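# Stack four magnet blocks from the heap into a tower

## Task

Take four magnet blocks from the pile and build a tidy single column, each block resting squarely on the one below, then release the gripper so the stack stands on its own.

## Robot and tools

Robot: two arms, left_arm and right_arm, each a six-joint arm ending in a two-finger parallel gripper with a wrist camera. All poses in results share one scene frame: origin on the table top midway between the arms, +x out over the table, +z up, left_arm on the +y side. The names left and right are not image sides. Arm bases: left_arm at (+0.035, +0.283, 0) m, right_arm at (+0.043, -0.334, 0) m, both facing roughly +x.

Gripper frame: fingers point along the gripper's own +z, and close along its y axis. end_effector_position is the point between the pads, about 1 cm behind the fingertips. Printed positions can be a little off, more so at long reach.

A command row is always 14 numbers in [-1, 1]: dx, dy, dz, rx, ry, rz, opening for left_arm, then the same seven for right_arm. Send all 14 even when one arm should stay still. The first six numbers per arm are an offset, not a pose: they are counted in that gripper's own axes from its pose in the most recent result that reported it (or, before any such result in a scene, and for later calls within one reply, from where the arm is when the action begins). Scale: 1.0 equals 0.6 m of translation or 180 degrees of turn; rx, ry, rz form one rotation vector. Zeros therefore mean go back to the last reported pose, not hold still. Opening is absolute: +1 fully open (0.094 m), -1 closed.

Tools:
- execute_actions {"actions": [...], "pictures": bool}. actions holds at most one item. Empty list: just report state (with pictures). An action item {"rows": [[14 numbers], ...], "steps": n} has 1 to 15 rows and n from 3 to 15 (default 15); each step is 1/30 s, each row is used for one step, the last row repeats if rows run out. Every row is measured from the same starting pose, not from the previous row. A wait item {"steps": n} with no rows, n up to 300, counts from the previous result, including your reply time. The last 3 steps of an action run after its result is taken. Pictures come only with an empty list or pictures: true.
- move {"target": [14 numbers], "speed": m/s}. target is one row as above (offsets from the last reported pose, opening absolute). Both grippers travel in straight lines ending at the same moment, lasting 0.5 to 10 s; if longer would be needed, they stop short at 10 s. speed 0.002 to 0.5, default 0.25; turning limited to twice that in rad/s. Openings are applied at the start. Moves do not avoid obstacles or the other arm, and grippers may lag, drift, or overshoot speed near full stretch. Faster contact means harder hits; aiming deeper past a contact means more pressing.
- wait {"seconds": 0 to 10}: lets time pass without new commands.
- zoom_image {"camera": "cam_left_wrist" or "cam_right_wrist", "region": [x0, y0, x1, y1]} pixels of the latest 504x504 image, origin top-left, at most 504x504.
- read_manual {"section": "licences"}: licence text only.
- finished_scene {"scene": current scene number}: ends and grades the scene; irreversible. Call it only once the stack is built and both grippers have let go.

Reading results: the state line lists each gripper's position (m) and quaternion wxyz. grip_measured shows finger opening on the command scale (each sensor may be off by about 1 mm). "Hand target" shows where the controller is currently driving each arm. HELD marks steps where some of your row was withheld; "pose unreachable" names an arm whose command the clearance check altered. A move adds a "move:" line: done, off_target, moving, held or fault, plus limits (paced = pose clipped; held = steps blocked, after which the arm may speed up sharply) and each gripper's distance from its target. FAULT and MOTOR HOT lines report stops and heating.

Motion behaviour: each step the commanded pose is clipped to within 70 mm and 16 degrees of the measured pose, and inverse kinematics favours position over orientation. A far goal may need several actions; after an action ends the arm continues only to its last clipped pose. Arms tend to finish a centimetre or more low and sink further under repeated zero offsets: in each reply's first call send the correction back to the desired pose, zeros afterwards, raising the aim if it still sags. Elbows never fully straighten.

Gripping: to hold a block, command an opening below grip_measured, about 0.03 lower for a firm grip. Pads can spike in force at first contact, so close gently. Joint limits (rad): waist -2.618 to 3.054, shoulder 0 to 3.142, elbow 0 to 3.142, wrist pitch -1.571 to 1.571, wrist yaw -1.571 to 1.571, wrist roll -2.094 to 2.094.

Cameras: cam_left_wrist and cam_right_wrist, fisheye, 504x504, mounted on each hand; calibration is approximate. Use them to locate blocks and check alignment of the stack.

Timing: the simulation runs while you think; shorter replies mean less drift. Holding loads heats motors: warning at 75 °C, a 10 s stop at 90 °C, and at 100 °C the arm goes limp and falls. Avoid holding blocks longer than needed.

Avoid: knocking or placing anything off the table, letting the arms collide or press each other, dropping blocks, slamming into the table or stack, and hard pushes. Random tugs may disturb a held part or push loose blocks, so grip securely and recheck the stack before releasing and finishing.

Each tool is called by a JSON object that holds its "name" and its "arguments".

## Session

{"name": "execute_actions", "arguments": {"actions": []}}

Scene clock: 0.00 s of 5800.00 s.
left_arm: end_effector_position=(+0.5488, +0.3793, +0.1896) grip_measured=+1.000 end_effector_quat_wxyz=(+0.310, +0.574, +0.743, +0.147) | right_arm: end_effector_position=(+0.1016, -0.4435, +0.1024) grip_measured=+1.000 end_effector_quat_wxyz=(+0.008, +0.986, +0.153, +0.059)
Joint positions: left_arm=[ 0.415  1.983  1.83  -0.78   0.316  1.499  0.094] | right_arm=[-1.246  0.929  0.766 -1.372 -0.115  1.58   0.094]
Joint velocities: left_arm=[-0.002 -0.007 -0.022  0.066 -0.007 -0.022  0.   ] | right_arm=[-0.007  0.002 -0.002  0.022 -0.022 -0.022  0.   ]
Hand target (left_arm): +0.548, +0.377, +0.194; +0.314, +0.573, +0.743, +0.145
Hand target (right_arm): +0.100, -0.445, +0.105; +0.013, +0.987, +0.153, +0.056

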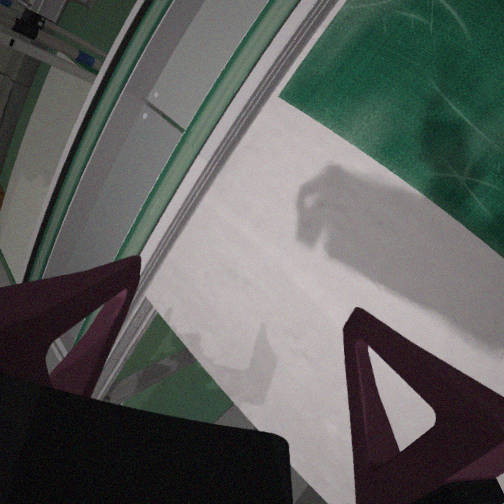

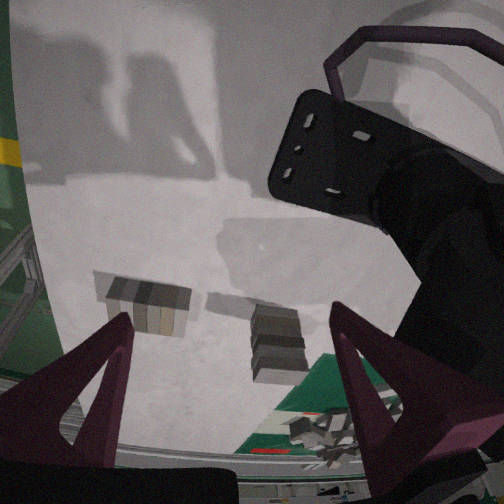

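{"name": "move", "arguments": {"target": [0,0,0,0,0,0,1,0.36,-0.15,-0.24,0,0,0.09,1]}}

Scene clock: 1.97 s of 5800.00 s.
left_arm: end_effector_position=(+0.5488, +0.3793, +0.1896) grip_measured=+1.000 end_effector_quat_wxyz=(+0.310, +0.574, +0.743, +0.147) | right_arm: end_effector_position=(+0.2585, -0.2979, +0.2568) grip_measured=+1.000 end_effector_quat_wxyz=(-0.183, +0.875, +0.355, +0.273)
Joint positions: left_arm=[ 0.415  1.983  1.83  -0.78   0.316  1.499  0.094] | right_arm=[-0.344  1.181  1.36  -1.564 -0.647  2.08   0.094]
Joint velocities: left_arm=[ 0.002  0.002  0.007 -0.051  0.066  0.022  0.   ] | right_arm=[ 0.007 -0.012 -0.012  0.007 -0.022  0.037  0.   ]
Hand target (left_arm): +0.549, +0.379, +0.190; +0.310, +0.574, +0.743, +0.147
Hand target (right_arm): +0.259, -0.294, +0.264; -0.190, +0.872, +0.356, +0.278
Off the commanded pose (left_arm): 0.000 m, 0 deg.
Off the commanded pose (right_arm): 0.012 m, 53 deg; orientation clipped at the last step of the last action.
joint sent to its limit (right arm) — the command would take joint 4 (wrist pitch) past its lower limit and joint 6 (wrist roll) past its upper limit, so those joints were sent only as far as their limits.
Kept back: nothing.
move: off_target (right_arm); limits=paced
camera_calibration (this result's frames):
cam_right_wrist: T_world_to_cam=[[-0.745201, 0.640554, 0.185381, 0.328546], [0.339595, 0.125292, 0.932189, -0.256892], [0.573891, 0.757623, -0.310897, 0.284331], [0, 0, 0, 1]] pos_world=[0.168897, -0.39368, 0.266964]

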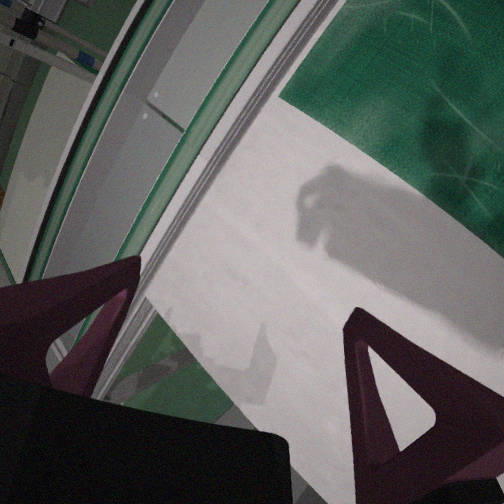

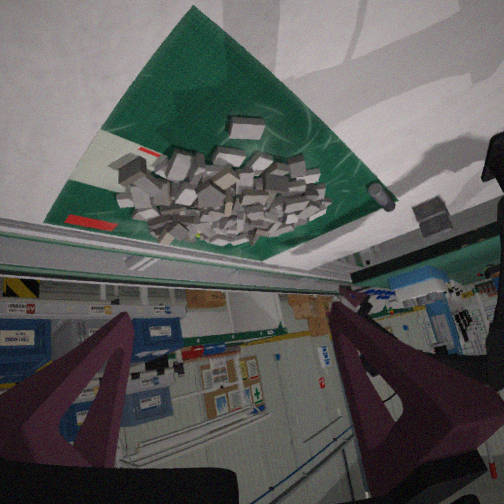

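{"name": "move", "arguments": {"target": [0,0,0,0,0,0,1,0.185,0.033,0.33,0.2245,-0.15,-0.72,1], "speed": 0.5}}

Scene clock: 7.57 s of 5800.00 s.
left_arm: end_effector_position=(+0.5488, +0.3793, +0.1896) grip_measured=+1.000 end_effector_quat_wxyz=(+0.310, +0.574, +0.743, +0.147) | right_arm: end_effector_position=(+0.4029, -0.1595, +0.1578) grip_measured=+1.000 end_effector_quat_wxyz=(-0.005, +0.009, +1.000, +0.008)
Joint positions: left_arm=[ 0.415  1.983  1.83  -0.78   0.316  1.499  0.094] | right_arm=[ 0.451  2.108  2.112 -1.575 -0.019  0.458  0.094]
Joint velocities: left_arm=[-0.007 -0.007  0.017  0.022 -0.007  0.037  0.   ] | right_arm=[-0.007  0.007  0.002  0.022  0.007  0.037  0.   ]
Hand target (left_arm): +0.549, +0.379, +0.190; +0.310, +0.574, +0.743, +0.147
Hand target (right_arm): +0.407, -0.158, +0.165; +0.011, +0.001, +1.000, +0.006
Off the commanded pose (left_arm): 0.000 m, 0 deg.
Off the commanded pose (right_arm): 0.013 m, 1 deg.
joint sent to its limit (right arm) — the command would take joint 4 (wrist pitch) past its lower limit, so that joint was sent only as far as its limit.
Kept back: nothing.
move: off_target (right_arm)
camera_calibration (this result's frames):
cam_right_wrist: T_world_to_cam=[[-0.016447, -0.998141, 0.0586792, -0.169141], [-0.829579, 0.0463829, 0.556459, 0.286795], [-0.558147, -0.0395269, -0.8288, 0.47649], [0, 0, 0, 1]] pos_world=[0.501089, -0.163294, 0.24525]

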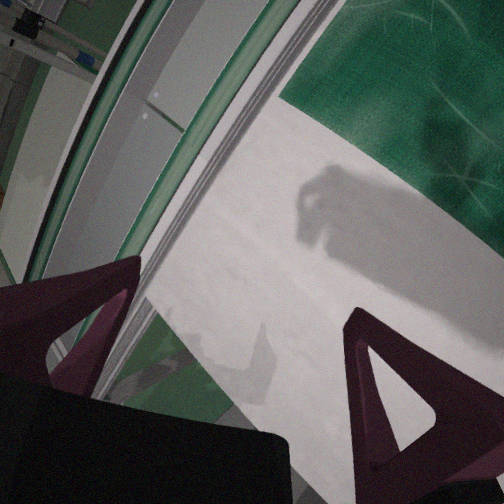

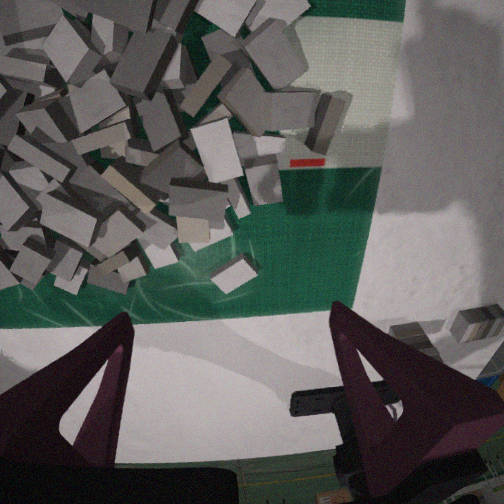

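{"name": "zoom_image", "arguments": {"camera": "cam_right_wrist", "region": [130,60,380,310]}}

Region (130, 60, 380, 310) of cam_right_wrist's 504x504 image, scaled by 2.016, with more detail than that image has.

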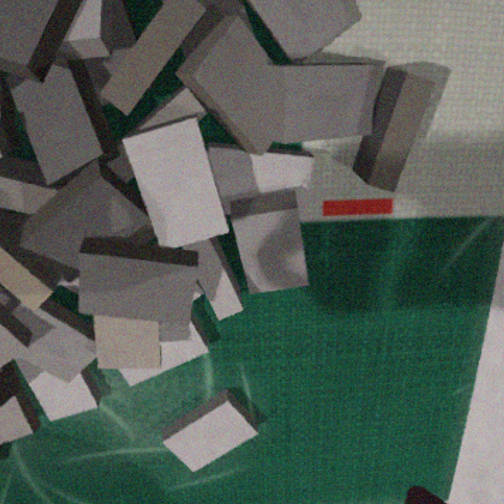

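{"name": "move", "arguments": {"target": [0,0,0,0,0,0,1,0.142,0.008,0.175,0,0,0.317,0], "speed": 0.4}}

Scene clock: 9.87 s of 5800.00 s.
left_arm: end_effector_position=(+0.5488, +0.3793, +0.1896) grip_measured=+1.000 end_effector_quat_wxyz=(+0.310, +0.574, +0.743, +0.147) | right_arm: end_effector_position=(+0.3203, -0.1536, +0.0474) grip_measured=+0.002 end_effector_quat_wxyz=(-0.017, +0.486, +0.874, +0.000)
Joint positions: left_arm=[ 0.415  1.983  1.83  -0.78   0.316  1.499  0.094] | right_arm=[ 0.568  1.855  1.308 -1.039 -0.03   1.574  0.047]
Joint velocities: left_arm=[ 0.007 -0.007 -0.002 -0.022 -0.051 -0.007  0.   ] | right_arm=[-0.002  0.007  0.007 -0.051 -0.037 -0.139  0.001]
Hand target (left_arm): +0.549, +0.379, +0.190; +0.310, +0.574, +0.743, +0.147
Hand target (right_arm): +0.318, -0.153, +0.051; -0.008, +0.485, +0.874, +0.004
Off the commanded pose (left_arm): 0.000 m, 0 deg.
Off the commanded pose (right_arm): 0.008 m, 1 deg.
Kept back: nothing.
move: done
camera_calibration (this result's frames):
cam_right_wrist: T_world_to_cam=[[-0.844958, -0.526991, 0.0912493, 0.178093], [-0.388633, 0.722195, 0.572187, 0.24135], [-0.367437, 0.448012, -0.815031, 0.352294], [0, 0, 0, 1]] pos_world=[0.373723, -0.23828, 0.132782]

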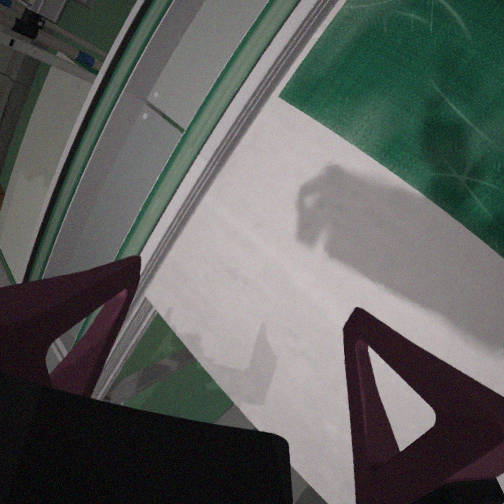

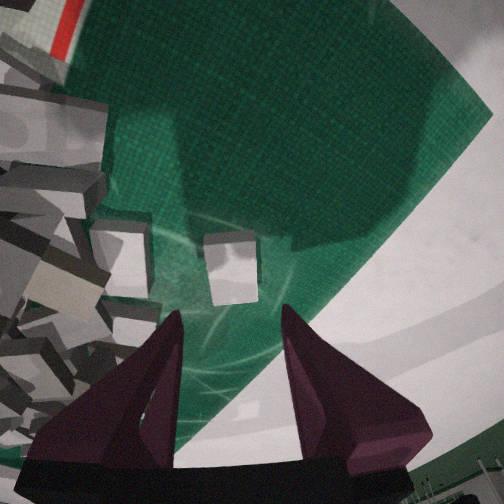

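{"name": "move", "arguments": {"target": [0,0,0,0,0,0,1,-0.005,0,0.061,0,0,0,0], "speed": 0.12}}

{"name": "execute_actions", "arguments": {"actions": [{"rows":[[0,0,0,0,0,0,1,0,0,-0.003,0,0,0,-0.55]],"steps":15}], "pictures": true}}

Scene clock: 11.07 s of 5800.00 s.
left_arm: end_effector_position=(+0.5488, +0.3793, +0.1896) grip_measured=+1.000 end_effector_quat_wxyz=(+0.310, +0.574, +0.743, +0.147) | right_arm: end_effector_position=(+0.3221, -0.1524, +0.0135) grip_measured=+0.002 end_effector_quat_wxyz=(-0.016, +0.486, +0.874, +0.003)
Joint positions: left_arm=[ 0.415  1.983  1.83  -0.78   0.316  1.499  0.094] | right_arm=[ 0.568  1.904  1.229 -0.906 -0.031  1.573  0.047]
Joint velocities: left_arm=[ 0.012  0.007  0.017 -0.022 -0.037  0.022  0.   ] | right_arm=[ 0.002 -0.007  0.002 -0.022 -0.022 -0.022  0.   ]
Hand target (left_arm): +0.549, +0.379, +0.190; +0.310, +0.574, +0.743, +0.147
Hand target (right_arm): +0.321, -0.156, +0.011; -0.017, +0.486, +0.874, +0.000
Off the commanded pose (left_arm): 0.000 m, 0 deg.
Off the commanded pose (right_arm): 0.004 m, 0 deg.
Kept back: nothing.
move: done
camera_calibration (this result's frames):
cam_right_wrist: T_world_to_cam=[[-0.844998, -0.527947, 0.0851465, 0.183276], [-0.392036, 0.719852, 0.572818, 0.261291], [-0.36371, 0.45065, -0.815248, 0.324014], [0, 0, 0, 1]] pos_world=[0.375151, -0.237348, 0.0988743]

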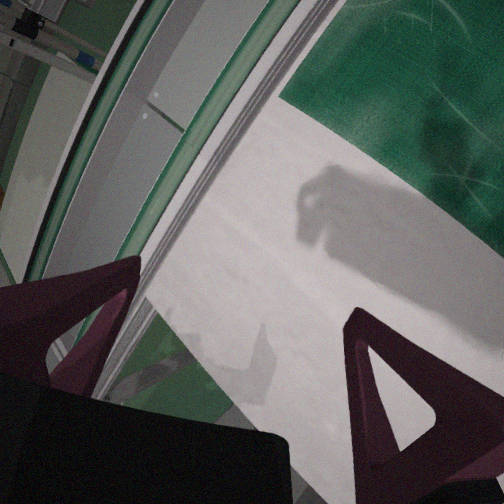

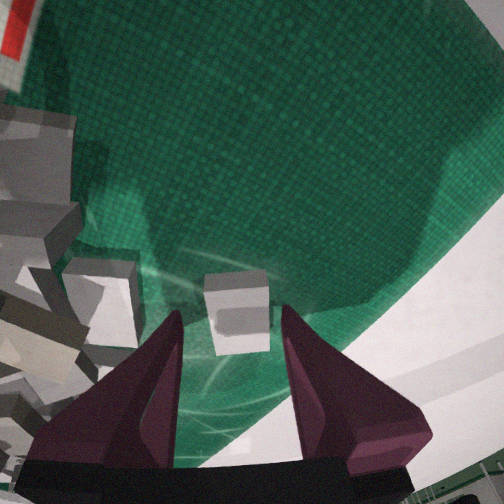

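Scene clock: 11.47 s of 5800.00 s.
left_arm: end_effector_position=(+0.5488, +0.3793, +0.1896) grip_measured=+1.000 end_effector_quat_wxyz=(+0.310, +0.574, +0.743, +0.147) | right_arm: end_effector_position=(+0.3219, -0.1523, +0.0135) grip_measured=-0.476 end_effector_quat_wxyz=(-0.016, +0.486, +0.874, +0.003)
Joint positions: left_arm=[ 0.415  1.983  1.83  -0.78   0.316  1.499  0.094] | right_arm=[ 0.568  1.904  1.229 -0.906 -0.032  1.573  0.025]
Joint velocities: left_arm=[-0.007 -0.017  0.012 -0.022  0.007 -0.022  0.   ] | right_arm=[-0.012 -0.017  0.012  0.051 -0.051 -0.037 -0.   ]
Steps of this call (steps 1 to 12: the first 12 steps of this action). Readings (end_effector_position):
1: left_arm (+0.5488, +0.3793, +0.1896) | right_arm (+0.3221, -0.1524, +0.0135)
2: left_arm (+0.5488, +0.3793, +0.1896) | right_arm (+0.3219, -0.1524, +0.0135)
4: left_arm (+0.5488, +0.3793, +0.1896) | right_arm (+0.3219, -0.1523, +0.0135)
8: left_arm (+0.5488, +0.3793, +0.1896) | right_arm (+0.3219, -0.1523, +0.0135)
12: the state above
camera_calibration (this result's frames):
cam_right_wrist: T_world_to_cam=[[-0.844925, -0.528003, 0.085526, 0.183144], [-0.391495, 0.719416, 0.573735, 0.260872], [-0.364462, 0.45128, -0.814563, 0.324225], [0, 0, 0, 1]] pos_world=[0.375041, -0.237292, 0.0987671]

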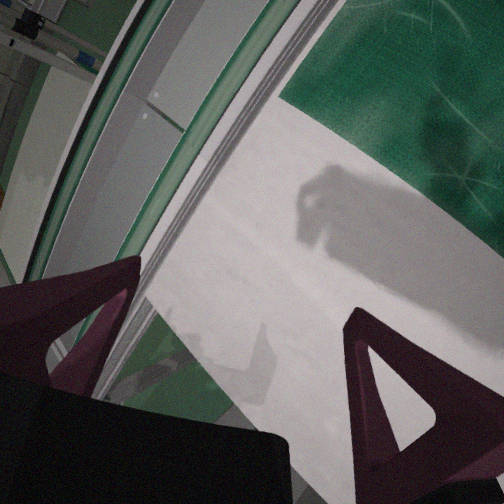

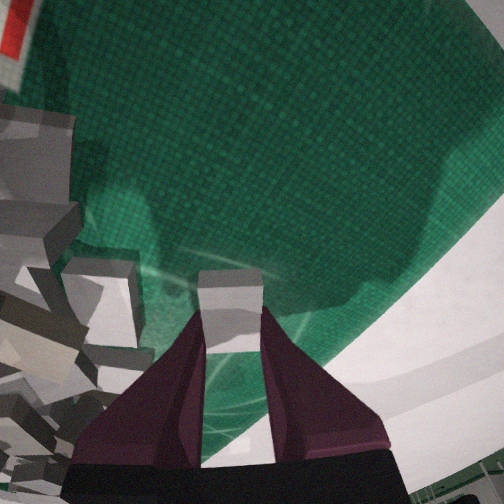

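{"name": "move", "arguments": {"target": [0,0,0,0,0,0,1,0,0,-0.03,0,0,0,-0.51]}}

{"name": "move", "arguments": {"target": [0,0,0,0,0,0,1,-0.146,-0.075,-0.005,0,0,-0.322,-0.51]}}

Scene clock: 12.50 s of 5800.00 s.
left_arm: end_effector_position=(+0.5488, +0.3793, +0.1896) grip_measured=+1.000 end_effector_quat_wxyz=(+0.310, +0.574, +0.743, +0.147) | right_arm: end_effector_position=(+0.3116, -0.1587, +0.0139) grip_measured=-0.476 end_effector_quat_wxyz=(-0.028, +0.486, +0.873, -0.018)
Joint positions: left_arm=[ 0.415  1.983  1.83  -0.78   0.316  1.499  0.094] | right_arm=[ 0.568  1.904  1.229 -0.955 -0.032  1.573  0.025]
Joint velocities: left_arm=[-0.022  0.007 -0.017 -0.066 -0.037 -0.066  0.   ] | right_arm=[ 0.002  0.002 -0.007 -0.051 -0.022  0.007  0.   ]
Hand target (left_arm): +0.549, +0.379, +0.190; +0.310, +0.574, +0.743, +0.147
Hand target (right_arm): +0.322, -0.153, +0.031; -0.016, +0.486, +0.874, +0.003
Off your previous action's commanded pose (left_arm): 0.000 m, 0 deg at its last step (step 3 of this call).
Off your previous action's commanded pose (right_arm): 0.002 m, 0 deg at its last step (step 3 of this call).
Off the commanded pose (left_arm): 0.000 m, 0 deg.
Off the commanded pose (right_arm): 0.021 m, 3 deg.
Kept back: nothing.
move: off_target (right_arm)
camera_calibration (this result's frames):
cam_right_wrist: T_world_to_cam=[[-0.840361, -0.525188, 0.134055, 0.169372], [-0.367658, 0.734038, 0.570978, 0.256091], [-0.398272, 0.430542, -0.809946, 0.330867], [0, 0, 0, 1]] pos_world=[0.368263, -0.241481, 0.099057]

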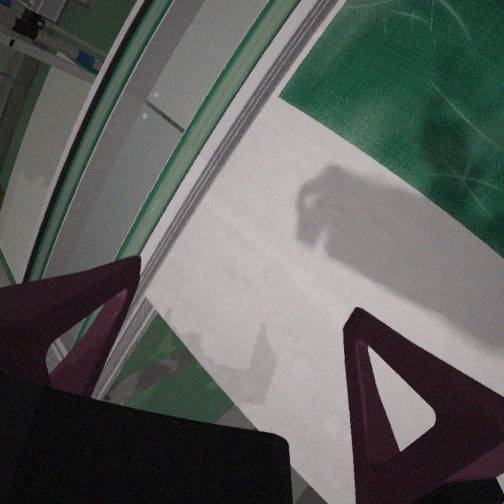

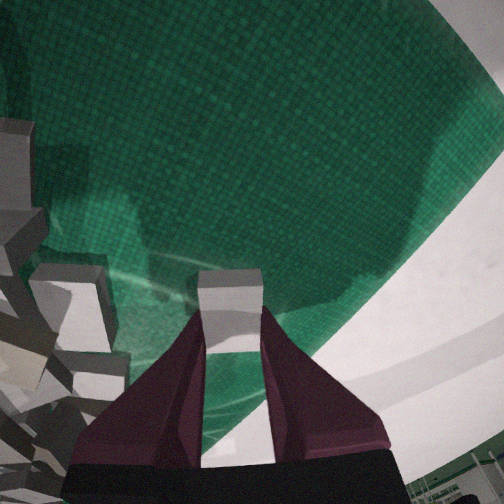

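Scene clock: 15.13 s of 5800.00 s.
left_arm: end_effector_position=(+0.5488, +0.3793, +0.1896) grip_measured=+1.000 end_effector_quat_wxyz=(+0.310, +0.574, +0.743, +0.147) | right_arm: end_effector_position=(+0.3183, -0.2495, +0.0140) grip_measured=-0.475 end_effector_quat_wxyz=(-0.043, +0.002, +0.999, +0.004)
Joint positions: left_arm=[ 0.415  1.983  1.83  -0.78   0.316  1.499  0.094] | right_arm=[ 0.286  1.809  1.102 -0.944 -0.03   0.278  0.025]
Joint velocities: left_arm=[-0.002  0.002  0.012  0.022  0.007  0.051  0.   ] | right_arm=[ 0.002  0.007 -0.017 -0.037 -0.022 -0.037 -0.   ]
Hand target (left_arm): +0.549, +0.379, +0.190; +0.310, +0.574, +0.743, +0.147
Hand target (right_arm): +0.319, -0.255, +0.017; -0.032, +0.002, +0.999, +0.000
Off the commanded pose (left_arm): 0.000 m, 0 deg.
Off the commanded pose (right_arm): 0.008 m, 1 deg.
Kept back: nothing.
move: done
camera_calibration (this result's frames):
cam_right_wrist: T_world_to_cam=[[0.00307518, -0.997675, 0.068077, -0.25812], [-0.785631, 0.0397084, 0.61742, 0.284344], [-0.618687, -0.0553821, -0.783683, 0.321248], [0, 0, 0, 1]] pos_world=[0.422936, -0.251019, 0.0937687]

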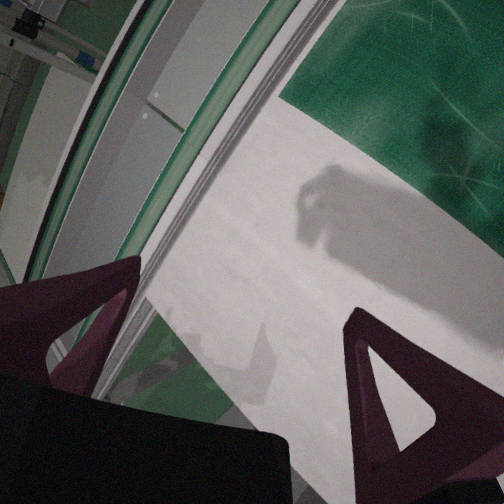

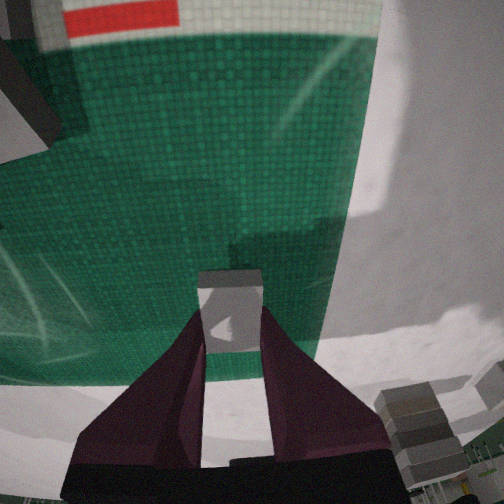

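{"name": "execute_actions", "arguments": {"actions": [{"rows":[[0,0,0,0,0,0,1,0,0,0,0,0,0,-0.1]],"steps":8}]}}

{"name": "move", "arguments": {"target": [0,0,0,0,0,0,1,-0.02,0,-0.08,0,0,0,-0.1]}}

{"name": "move", "arguments": {"target": [0,0,0,0,0,0,1,-0.145,0.105,-0.04,0,-0.03,-0.035,-0.2]}}

Scene clock: 15.50 s of 5800.00 s.
left_arm: end_effector_position=(+0.5488, +0.3793, +0.1896) grip_measured=+1.000 end_effector_quat_wxyz=(+0.310, +0.574, +0.743, +0.147) | right_arm: end_effector_position=(+0.3183, -0.2495, +0.0140) grip_measured=-0.102 end_effector_quat_wxyz=(-0.043, +0.001, +0.999, +0.003)
Joint positions: left_arm=[ 0.415  1.983  1.83  -0.78   0.316  1.499  0.094] | right_arm=[ 0.286  1.809  1.102 -0.944 -0.03   0.276  0.042]
Joint velocities: left_arm=[-0.002  0.002 -0.017 -0.037 -0.037 -0.022  0.   ] | right_arm=[-0.017  0.002  0.002 -0.066 -0.022 -0.007  0.   ]
Steps of this call (steps 1 to 6: nothing new was sent; steps 7 to 11: the first 5 steps of this action). Readings (end_effector_position):
7: left_arm (+0.5488, +0.3793, +0.1896) | right_arm (+0.3183, -0.2495, +0.0140)
8: left_arm (+0.5488, +0.3793, +0.1896) | right_arm (+0.3183, -0.2495, +0.0140)
10: left_arm (+0.5488, +0.3793, +0.1896) | right_arm (+0.3183, -0.2495, +0.0140)
11: the state above

Scene clock: 16.77 s of 5800.00 s.
left_arm: end_effector_position=(+0.5488, +0.3793, +0.1896) grip_measured=+1.000 end_effector_quat_wxyz=(+0.310, +0.574, +0.743, +0.147) | right_arm: end_effector_position=(+0.3250, -0.2477, +0.0517) grip_measured=-0.102 end_effector_quat_wxyz=(-0.058, -0.002, +0.998, -0.001)
Joint positions: left_arm=[ 0.415  1.983  1.83  -0.78   0.316  1.499  0.094] | right_arm=[ 0.286  1.809  1.26  -1.135 -0.03   0.271  0.042]
Joint velocities: left_arm=[-0.007  0.007 -0.002 -0.037  0.037 -0.007  0.   ] | right_arm=[ 0.002  0.012 -0.007 -0.022  0.022 -0.007  0.   ]
Hand target (left_arm): +0.549, +0.379, +0.190; +0.310, +0.574, +0.743, +0.147
Hand target (right_arm): +0.334, -0.249, +0.061; -0.042, +0.001, +0.999, +0.003
Off your previous action's commanded pose (left_arm): 0.000 m, 0 deg at its last step (step 3 of this call).
Off your previous action's commanded pose (right_arm): 0.000 m, 0 deg at its last step (step 3 of this call).
Off the commanded pose (left_arm): 0.000 m, 0 deg.
Off the commanded pose (right_arm): 0.013 m, 2 deg.
Kept back: nothing.
move: off_target (right_arm)
camera_calibration (this result's frames):
cam_right_wrist: T_world_to_cam=[[0.0129819, -0.996989, 0.0764427, -0.262384], [-0.765904, 0.0392328, 0.641756, 0.258409], [-0.642823, -0.066879, -0.763089, 0.358952], [0, 0, 0, 1]] pos_world=[0.432066, -0.247726, 0.128134]

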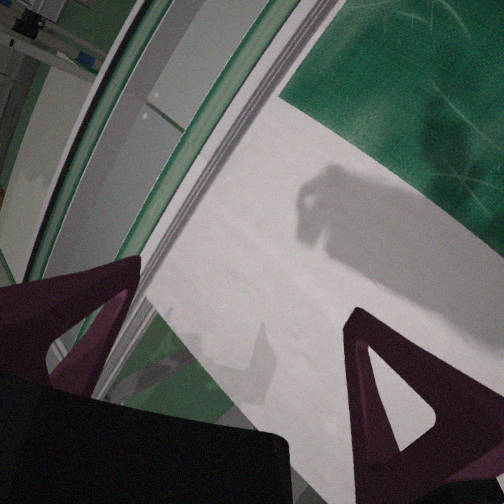

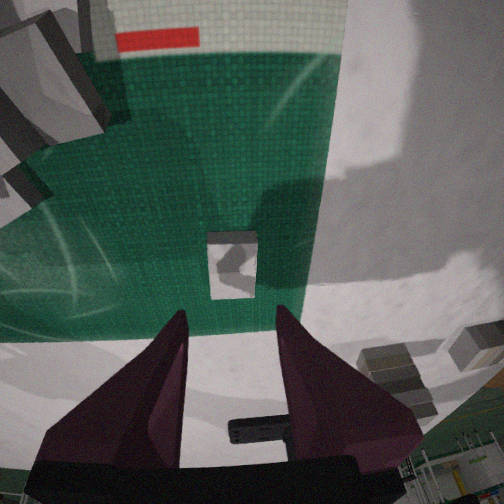

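Scene clock: 17.87 s of 5800.00 s.
left_arm: end_effector_position=(+0.5488, +0.3793, +0.1896) grip_measured=+1.000 end_effector_quat_wxyz=(+0.310, +0.574, +0.743, +0.147) | right_arm: end_effector_position=(+0.4072, -0.1874, +0.0601) grip_measured=-0.198 end_effector_quat_wxyz=(-0.024, -0.051, +0.998, +0.005)
Joint positions: left_arm=[ 0.415  1.983  1.83  -0.78   0.316  1.499  0.094] | right_arm=[ 0.38   2.102  1.711 -1.223 -0.024  0.266  0.038]
Joint velocities: left_arm=[ 0.012  0.017 -0.007  0.037 -0.022  0.051  0.   ] | right_arm=[-0.012  0.002 -0.002  0.007  0.022 -0.022  0.001]
Hand target (left_arm): +0.549, +0.379, +0.190; +0.310, +0.574, +0.743, +0.147
Hand target (right_arm): +0.414, -0.185, +0.066; -0.012, -0.058, +0.998, +0.002
Off the commanded pose (left_arm): 0.000 m, 0 deg.
Off the commanded pose (right_arm): 0.009 m, 2 deg.
Kept back: nothing.
move: done
camera_calibration (this result's frames):
cam_right_wrist: T_world_to_cam=[[0.105866, -0.992353, 0.063469, -0.240184], [-0.807341, -0.0485153, 0.588088, 0.317314], [-0.580511, -0.113499, -0.806303, 0.390774], [0, 0, 0, 1]] pos_world=[0.508457, -0.1786, 0.143718]

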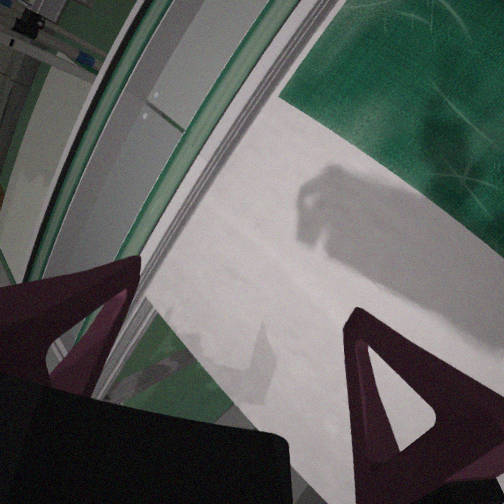

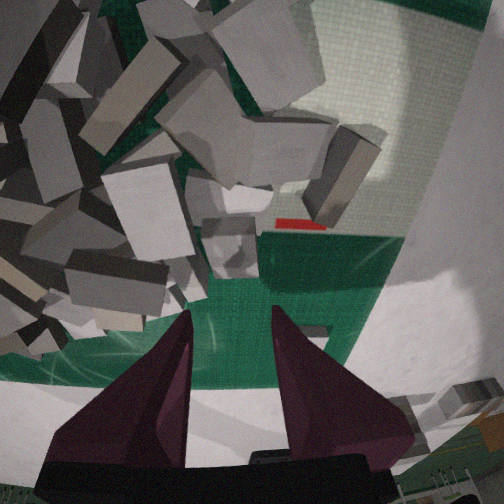

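{"name": "zoom_image", "arguments": {"camera": "cam_right_wrist", "region": [130,130,330,330]}}

Region (130, 130, 330, 330) of cam_right_wrist's 504x504 image, scaled by 2.520, with more detail than that image has.

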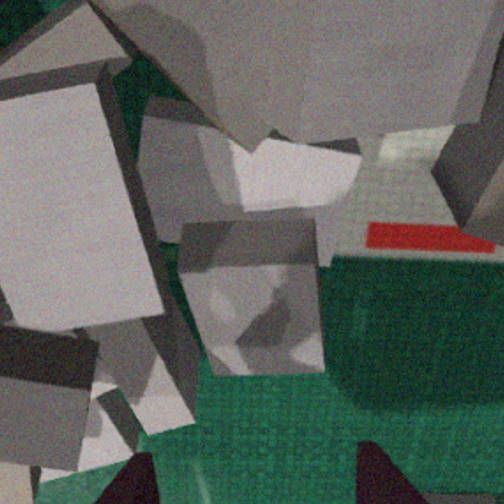

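{"name": "move", "arguments": {"target": [0,0,0,0,0,0,1,-0.085,0.057,-0.04,0,-0.02,-0.06,-0.15]}}

Scene clock: 19.27 s of 5800.00 s.
left_arm: end_effector_position=(+0.5488, +0.3793, +0.1896) grip_measured=+1.000 end_effector_quat_wxyz=(+0.310, +0.574, +0.743, +0.147) | right_arm: end_effector_position=(+0.4504, -0.1512, +0.0760) grip_measured=-0.152 end_effector_quat_wxyz=(-0.005, -0.139, +0.990, +0.010)
Joint positions: left_arm=[ 0.415  1.983  1.83  -0.78   0.316  1.499  0.094] | right_arm=[ 0.421  2.297  2.09  -1.368 -0.023  0.132  0.04 ]
Joint velocities: left_arm=[ 0.002 -0.007 -0.002  0.037  0.022 -0.007  0.   ] | right_arm=[ 0.012 -0.002  0.002  0.007  0.007 -0.051 -0.   ]
Hand target (left_arm): +0.549, +0.379, +0.190; +0.310, +0.574, +0.743, +0.147
Hand target (right_arm): +0.456, -0.149, +0.083; +0.007, -0.145, +0.989, +0.008
Off the commanded pose (left_arm): 0.000 m, 0 deg.
Off the commanded pose (right_arm): 0.008 m, 2 deg.
Kept back: nothing.
move: done
camera_calibration (this result's frames):
cam_right_wrist: T_world_to_cam=[[0.275329, -0.959879, 0.0531716, -0.280459], [-0.807431, -0.200873, 0.554711, 0.324194], [-0.521774, -0.19566, -0.830342, 0.395686], [0, 0, 0, 1]] pos_world=[0.545441, -0.126665, 0.163633]

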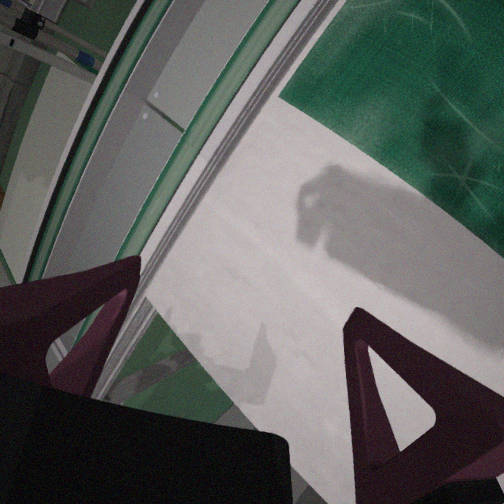

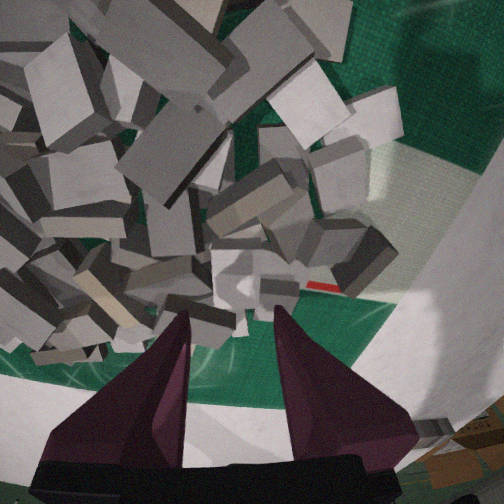

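{"name": "zoom_image", "arguments": {"camera": "cam_right_wrist", "region": [150,190,410,360]}}

Region (150, 190, 410, 360) of cam_right_wrist's 504x504 image, scaled by 1.938, with more detail than that image has; it fills the top 330 rows of this view, and the rest is white.

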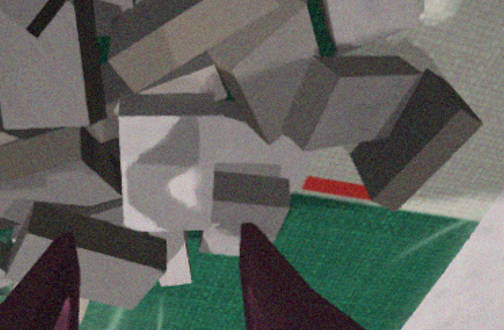

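{"name": "move", "arguments": {"target": [0,0,0,0,0,0,1,0,-0.004,0.055,0,0,0,-0.22], "speed": 0.1}}

Scene clock: 20.20 s of 5800.00 s.
left_arm: end_effector_position=(+0.5488, +0.3793, +0.1896) grip_measured=+1.000 end_effector_quat_wxyz=(+0.310, +0.574, +0.743, +0.147) | right_arm: end_effector_position=(+0.4450, -0.1535, +0.0494) grip_measured=-0.218 end_effector_quat_wxyz=(-0.016, -0.139, +0.990, +0.008)
Joint positions: left_arm=[ 0.415  1.983  1.83  -0.78   0.316  1.499  0.094] | right_arm=[ 0.421  2.297  1.984 -1.284 -0.023  0.131  0.037]
Joint velocities: left_arm=[-0.007 -0.007  0.012 -0.037  0.022 -0.007  0.   ] | right_arm=[-0.002  0.007 -0.012 -0.022  0.007 -0.051 -0.   ]
Hand target (left_arm): +0.549, +0.379, +0.190; +0.310, +0.574, +0.743, +0.147
Hand target (right_arm): +0.451, -0.153, +0.043; -0.005, -0.139, +0.990, +0.010
Off the commanded pose (left_arm): 0.000 m, 0 deg.
Off the commanded pose (right_arm): 0.009 m, 1 deg.
Kept back: nothing.
move: done
camera_calibration (this result's frames):
cam_right_wrist: T_world_to_cam=[[0.277147, -0.959217, 0.0556056, -0.280584], [-0.795966, -0.196793, 0.57246, 0.32869], [-0.538171, -0.202916, -0.818045, 0.375911], [0, 0, 0, 1]] pos_world=[0.541694, -0.128179, 0.134952]

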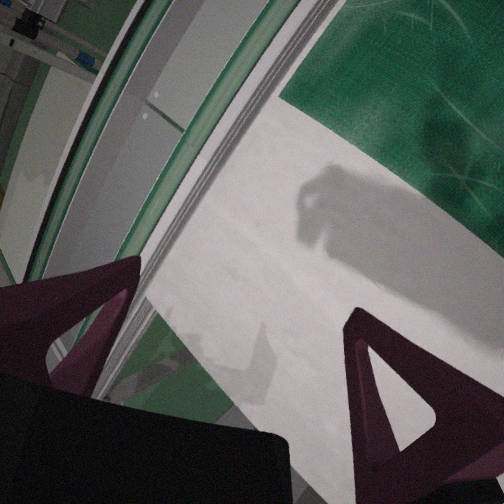

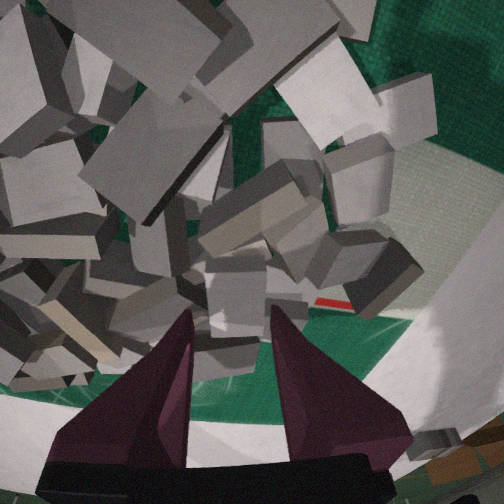

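{"name": "move", "arguments": {"target": [0,0,0,0,0,0,1,-0.02,-0.008,0.032,0,-0.008,0,-0.22], "speed": 0.08}}

Scene clock: 21.13 s of 5800.00 s.
left_arm: end_effector_position=(+0.5488, +0.3793, +0.1896) grip_measured=+1.000 end_effector_quat_wxyz=(+0.310, +0.574, +0.743, +0.147) | right_arm: end_effector_position=(+0.4460, -0.1530, +0.0494) grip_measured=-0.218 end_effector_quat_wxyz=(-0.013, -0.144, +0.989, +0.008)
Joint positions: left_arm=[ 0.415  1.983  1.83  -0.78   0.316  1.499  0.094] | right_arm=[ 0.421  2.297  1.984 -1.279 -0.023  0.122  0.037]
Joint velocities: left_arm=[ 0.012 -0.007 -0.017  0.022 -0.051  0.007  0.   ] | right_arm=[-0.007  0.002 -0.002 -0.051 -0.007 -0.007  0.001]
Hand target (left_arm): +0.549, +0.379, +0.190; +0.310, +0.574, +0.743, +0.147
Hand target (right_arm): +0.456, -0.155, +0.031; -0.004, -0.139, +0.990, +0.009
Off the commanded pose (left_arm): 0.000 m, 0 deg.
Off the commanded pose (right_arm): 0.023 m, 1 deg.
Kept back: nothing.
move: off_target (right_arm)
camera_calibration (this result's frames):
cam_right_wrist: T_world_to_cam=[[0.28604, -0.95665, 0.0547859, -0.283969], [-0.796508, -0.205594, 0.5686, 0.328711], [-0.532688, -0.20628, -0.820787, 0.373717], [0, 0, 0, 1]] pos_world=[0.542122, -0.126988, 0.135395]

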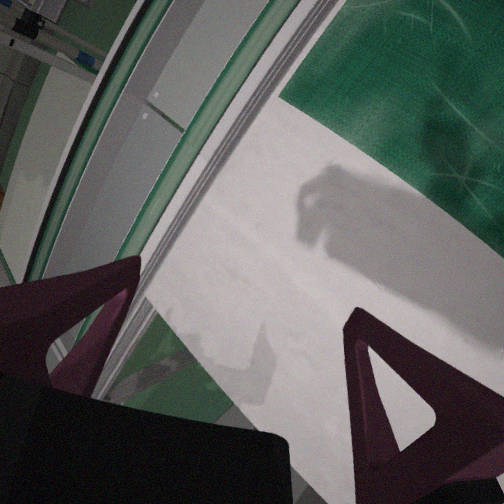

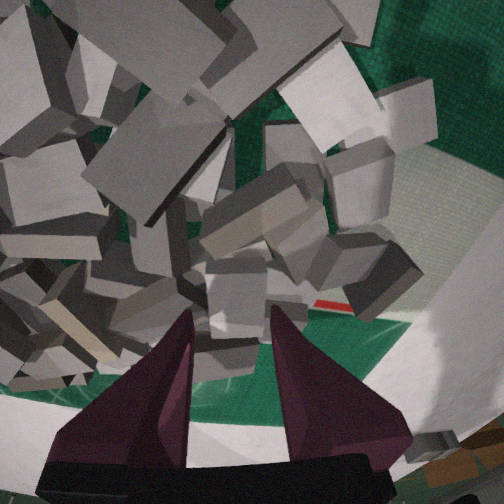

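{"name": "move", "arguments": {"target": [0,0,0,0,0,0,1,-0.02,-0.025,-0.06,0,0,0,-0.25]}}

Scene clock: 22.43 s of 5800.00 s.
left_arm: end_effector_position=(+0.5488, +0.3793, +0.1896) grip_measured=+1.000 end_effector_quat_wxyz=(+0.310, +0.574, +0.743, +0.147) | right_arm: end_effector_position=(+0.4562, -0.1633, +0.0783) grip_measured=-0.248 end_effector_quat_wxyz=(-0.025, -0.143, +0.989, +0.007)
Joint positions: left_arm=[ 0.415  1.983  1.83  -0.78   0.316  1.499  0.094] | right_arm=[ 0.39   2.357  2.201 -1.46  -0.025  0.092  0.035]
Joint velocities: left_arm=[ 0.002 -0.002  0.002  0.022 -0.007  0.081  0.   ] | right_arm=[ 0.002  0.017 -0.012 -0.081 -0.051 -0.007  0.002]
Hand target (left_arm): +0.549, +0.379, +0.190; +0.310, +0.574, +0.743, +0.147
Hand target (right_arm): +0.462, -0.164, +0.085; -0.013, -0.144, +0.989, +0.009
Off the commanded pose (left_arm): 0.000 m, 0 deg.
Off the commanded pose (right_arm): 0.009 m, 1 deg.
Kept back: nothing.
move: done
camera_calibration (this result's frames):
cam_right_wrist: T_world_to_cam=[[0.285741, -0.956742, 0.0547404, -0.298208], [-0.78383, -0.200472, 0.587726, 0.311878], [-0.551328, -0.210845, -0.807206, 0.407435], [0, 0, 0, 1]] pos_world=[0.5543, -0.13688, 0.161909]

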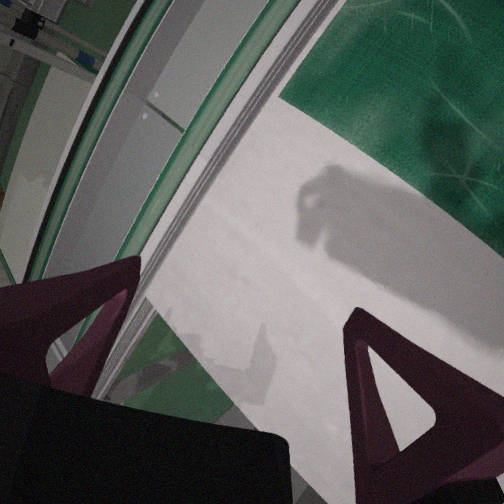

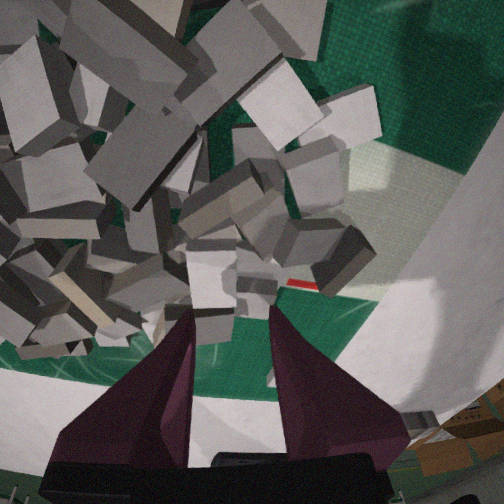

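{"name": "execute_actions", "arguments": {"actions": [{"rows":[[0,0,0,0,0,0,1,0,0.012,0.005,0,0,0,-0.22],[0,0,0,0,0,0,1,0,0.018,0.01,0,0,0,-0.22],[0,0,0,0,0,0,1,0,0.022,0.015,0,0,0,-0.22],[0,0,0,0,0,0,1,0,0.022,0.02,0,0,0,-0.22],[0,0,0,0,0,0,1,0,0.022,0.028,0,0,0,-0.22],[0,0,0,0,0,0,1,0,0.022,0.036,0,0,0,-0.22],[0,0,0,0,0,0,1,0,0.022,0.044,0,0,0,-0.22],[0,0,0,0,0,0,1,0,0.022,0.052,0,0,0,-0.22],[0,0,0,0,0,0,1,0,0.022,0.06,0,0,0,-0.22],[0,0,0,0,0,0,1,0,0.022,0.068,0,0,0,-0.22],[0,0,0,0,0,0,1,0,0.022,0.075,0,0,0,-0.22],[0,0,0,0,0,0,1,0,0.022,0.08,0,-0.01,0,-0.22]],"steps":15}]}}

{"name": "wait", "arguments": {"seconds": 0.2}}

Scene clock: 23.00 s of 5800.00 s.
left_arm: end_effector_position=(+0.5488, +0.3793, +0.1896) grip_measured=+1.000 end_effector_quat_wxyz=(+0.310, +0.574, +0.743, +0.147) | right_arm: end_effector_position=(+0.4411, -0.1593, +0.0410) grip_measured=-0.222 end_effector_quat_wxyz=(-0.048, -0.144, +0.988, -0.001)
Joint positions: left_arm=[ 0.415  1.983  1.83  -0.78   0.316  1.499  0.094] | right_arm=[ 0.413  2.352  2.042 -1.354 -0.022  0.112  0.037]
Joint velocities: left_arm=[-0.007 -0.002 -0.002 -0.007 -0.037  0.022  0.   ] | right_arm=[-0.017 -0.188 -0.823  0.681  0.125  0.022  0.   ]
Steps of this call (steps 1 to 5: nothing new was sent; steps 6 to 17: the first 12 steps of this action). Readings (end_effector_position):
6: left_arm (+0.5488, +0.3793, +0.1896) | right_arm (+0.4560, -0.1632, +0.0783)
7: left_arm (+0.5488, +0.3793, +0.1896) | right_arm (+0.4560, -0.1627, +0.0783)
9: left_arm (+0.5488, +0.3793, +0.1896) | right_arm (+0.4554, -0.1606, +0.0760)
13: left_arm (+0.5488, +0.3793, +0.1896) | right_arm (+0.4487, -0.1569, +0.0595)
17: the state above

Scene clock: 23.30 s of 5800.00 s.
left_arm: end_effector_position=(+0.5488, +0.3793, +0.1896) grip_measured=+1.000 end_effector_quat_wxyz=(+0.310, +0.574, +0.743, +0.147) | right_arm: end_effector_position=(+0.4438, -0.1573, +0.0388) grip_measured=-0.222 end_effector_quat_wxyz=(-0.029, -0.144, +0.989, +0.005)
Joint positions: left_arm=[ 0.415  1.983  1.83  -0.78   0.316  1.499  0.094] | right_arm=[ 0.414  2.322  1.983 -1.286 -0.024  0.115  0.037]
Joint velocities: left_arm=[-0.012  0.012  0.007 -0.037  0.007  0.022  0.   ] | right_arm=[-0.017 -0.017 -0.012 -0.037  0.037  0.051 -0.   ]
Hand target (left_arm): +0.549, +0.379, +0.190; +0.310, +0.574, +0.743, +0.147
Hand target (right_arm): +0.450, -0.151, +0.031; -0.012, -0.143, +0.990, +0.008
Off the commanded pose (left_arm): 0.000 m, 0 deg.
Off the commanded pose (right_arm): 0.012 m, 2 deg.
Kept back: nothing.
Steps of this call (steps 1 to 3: the last 3 steps of your previous action; steps 4 to 9: nothing new was sent). Readings (end_effector_position):
1: left_arm (+0.5488, +0.3793, +0.1896) | right_arm (+0.4417, -0.1589, +0.0398)
2: left_arm (+0.5488, +0.3793, +0.1896) | right_arm (+0.4428, -0.1582, +0.0394)
4: left_arm (+0.5488, +0.3793, +0.1896) | right_arm (+0.4436, -0.1574, +0.0388)
8: left_arm (+0.5488, +0.3793, +0.1896) | right_arm (+0.4438, -0.1573, +0.0387)
9: the state above
camera_calibration (this result's frames):
cam_right_wrist: T_world_to_cam=[[0.287692, -0.955997, 0.0574794, -0.287581], [-0.779049, -0.198689, 0.594647, 0.324424], [-0.55706, -0.215854, -0.80193, 0.371519], [0, 0, 0, 1]] pos_world=[0.542435, -0.130272, 0.121544]

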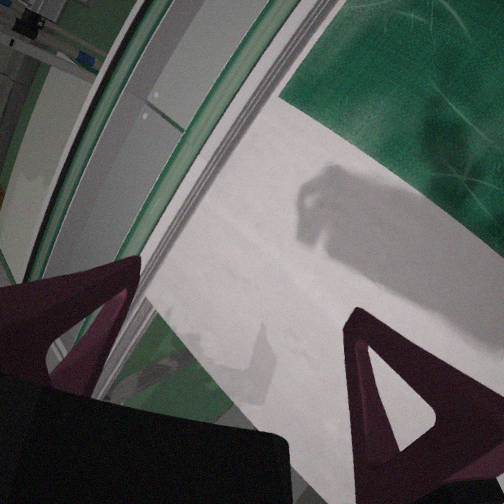

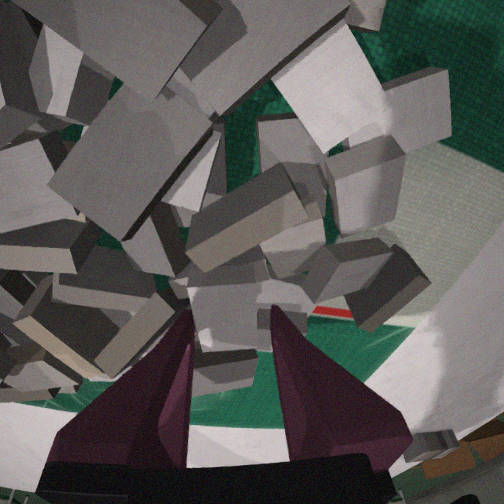

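Try closing.

{"name": "execute_actions", "arguments": {"actions": [{"rows":[[0,0,0,0,0,0,1,0,0,0,0,0,0,-0.52]],"steps":12}]}}

{"name": "move", "arguments": {"target": [0,0,0,0,0,0,1,-0.02,0,-0.08,0,-0.01,0,-0.52], "speed": 0.15}}

Scene clock: 23.70 s of 5800.00 s.
left_arm: end_effector_position=(+0.5488, +0.3793, +0.1896) grip_measured=+1.000 end_effector_quat_wxyz=(+0.310, +0.574, +0.743, +0.147) | right_arm: end_effector_position=(+0.4425, -0.1557, +0.0389) grip_measured=-0.476 end_effector_quat_wxyz=(-0.031, -0.144, +0.989, +0.009)
Joint positions: left_arm=[ 0.415  1.983  1.83  -0.78   0.316  1.499  0.094] | right_arm=[ 0.414  2.321  1.982 -1.288 -0.034  0.115  0.025]
Joint velocities: left_arm=[-0.002  0.007 -0.027  0.007  0.037  0.007  0.   ] | right_arm=[ 0.002 -0.002 -0.002  0.022 -0.037  0.037 -0.   ]
Steps of this call (steps 1 to 3: nothing new was sent; steps 4 to 12: the first 9 steps of this action). Readings (end_effector_position):
4: left_arm (+0.5488, +0.3793, +0.1896) | right_arm (+0.4430, -0.1568, +0.0389)
5: left_arm (+0.5488, +0.3793, +0.1896) | right_arm (+0.4426, -0.1559, +0.0389)
7: left_arm (+0.5488, +0.3793, +0.1896) | right_arm (+0.4425, -0.1557, +0.0389)
11: left_arm (+0.5488, +0.3793, +0.1896) | right_arm (+0.4425, -0.1557, +0.0389)
12: the state above

Scene clock: 25.03 s of 5800.00 s.
left_arm: end_effector_position=(+0.5488, +0.3793, +0.1896) grip_measured=+1.000 end_effector_quat_wxyz=(+0.310, +0.574, +0.743, +0.147) | right_arm: end_effector_position=(+0.4501, -0.1523, +0.0767) grip_measured=-0.476 end_effector_quat_wxyz=(-0.031, -0.144, +0.989, +0.009)
Joint positions: left_arm=[ 0.415  1.983  1.83  -0.78   0.316  1.499  0.094] | right_arm=[ 0.414  2.362  2.202 -1.466 -0.034  0.115  0.025]
Joint velocities: left_arm=[-0.002 -0.002 -0.022  0.007  0.007  0.051  0.   ] | right_arm=[ 0.002  0.002 -0.017  0.022  0.007  0.037 -0.   ]
Hand target (left_arm): +0.549, +0.379, +0.190; +0.310, +0.574, +0.743, +0.147
Hand target (right_arm): +0.456, -0.152, +0.086; -0.015, -0.144, +0.989, +0.011
Off your previous action's commanded pose (left_arm): 0.000 m, 0 deg at its last step (step 3 of this call).
Off your previous action's commanded pose (right_arm): 0.002 m, 1 deg at its last step (step 3 of this call).
Off the commanded pose (left_arm): 0.000 m, 0 deg.
Off the commanded pose (right_arm): 0.012 m, 2 deg.
Kept back: nothing.
move: off_target (right_arm)
camera_calibration (this result's frames):
cam_right_wrist: T_world_to_cam=[[0.28815, -0.956395, 0.0477354, -0.286327], [-0.776268, -0.204111, 0.596446, 0.30557], [-0.560694, -0.208921, -0.801233, 0.409203], [0, 0, 0, 1]] pos_world=[0.549147, -0.125981, 0.159279]

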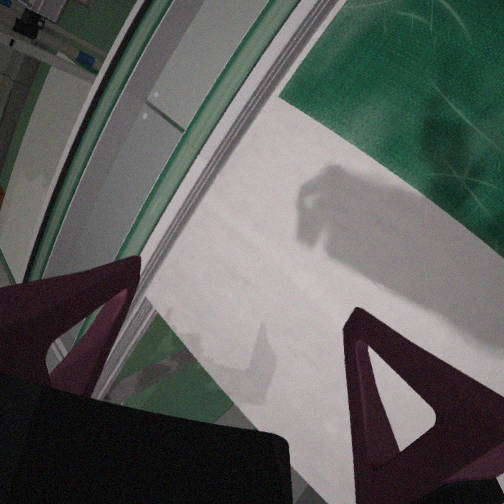

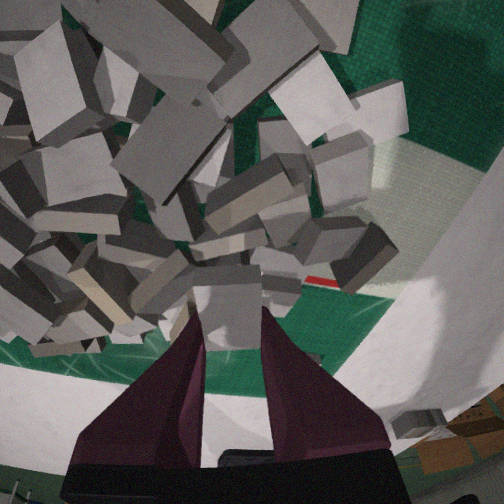

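{"name": "move", "arguments": {"target": [0,0,0,0,0,0,1,0.256,-0.101,0.045,0,0,0.092,-0.52]}}

Scene clock: 26.63 s of 5800.00 s.
left_arm: end_effector_position=(+0.5488, +0.3793, +0.1896) grip_measured=+1.000 end_effector_quat_wxyz=(+0.310, +0.574, +0.743, +0.147) | right_arm: end_effector_position=(+0.3148, -0.2509, +0.0497) grip_measured=-0.476 end_effector_quat_wxyz=(-0.047, -0.006, +0.999, +0.005)
Joint positions: left_arm=[ 0.415  1.983  1.83  -0.78   0.316  1.499  0.094] | right_arm=[ 0.282  1.749  1.181 -1.09  -0.034  0.259  0.025]
Joint velocities: left_arm=[-0.007 -0.002 -0.002 -0.007 -0.022  0.066  0.   ] | right_arm=[-0.002  0.007  0.032 -0.037 -0.037 -0.051 -0.   ]
Hand target (left_arm): +0.549, +0.379, +0.190; +0.310, +0.574, +0.743, +0.147
Hand target (right_arm): +0.317, -0.253, +0.054; -0.031, +0.000, +0.999, +0.006
Off the commanded pose (left_arm): 0.000 m, 0 deg.
Off the commanded pose (right_arm): 0.009 m, 2 deg.
Kept back: nothing.
move: done
camera_calibration (this result's frames):
cam_right_wrist: T_world_to_cam=[[0.0184498, -0.997734, 0.0647002, -0.266641], [-0.781019, 0.02602, 0.623965, 0.254368], [-0.624234, -0.0620441, -0.77877, 0.346814], [0, 0, 0, 1]] pos_world=[0.420079, -0.251137, 0.128623]

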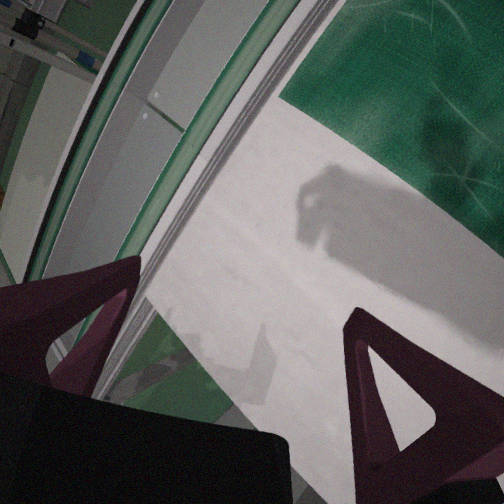

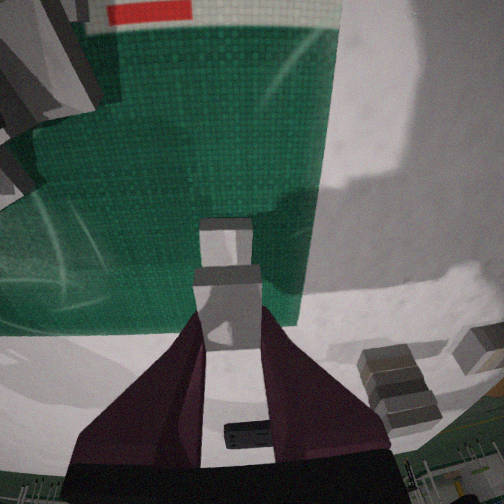

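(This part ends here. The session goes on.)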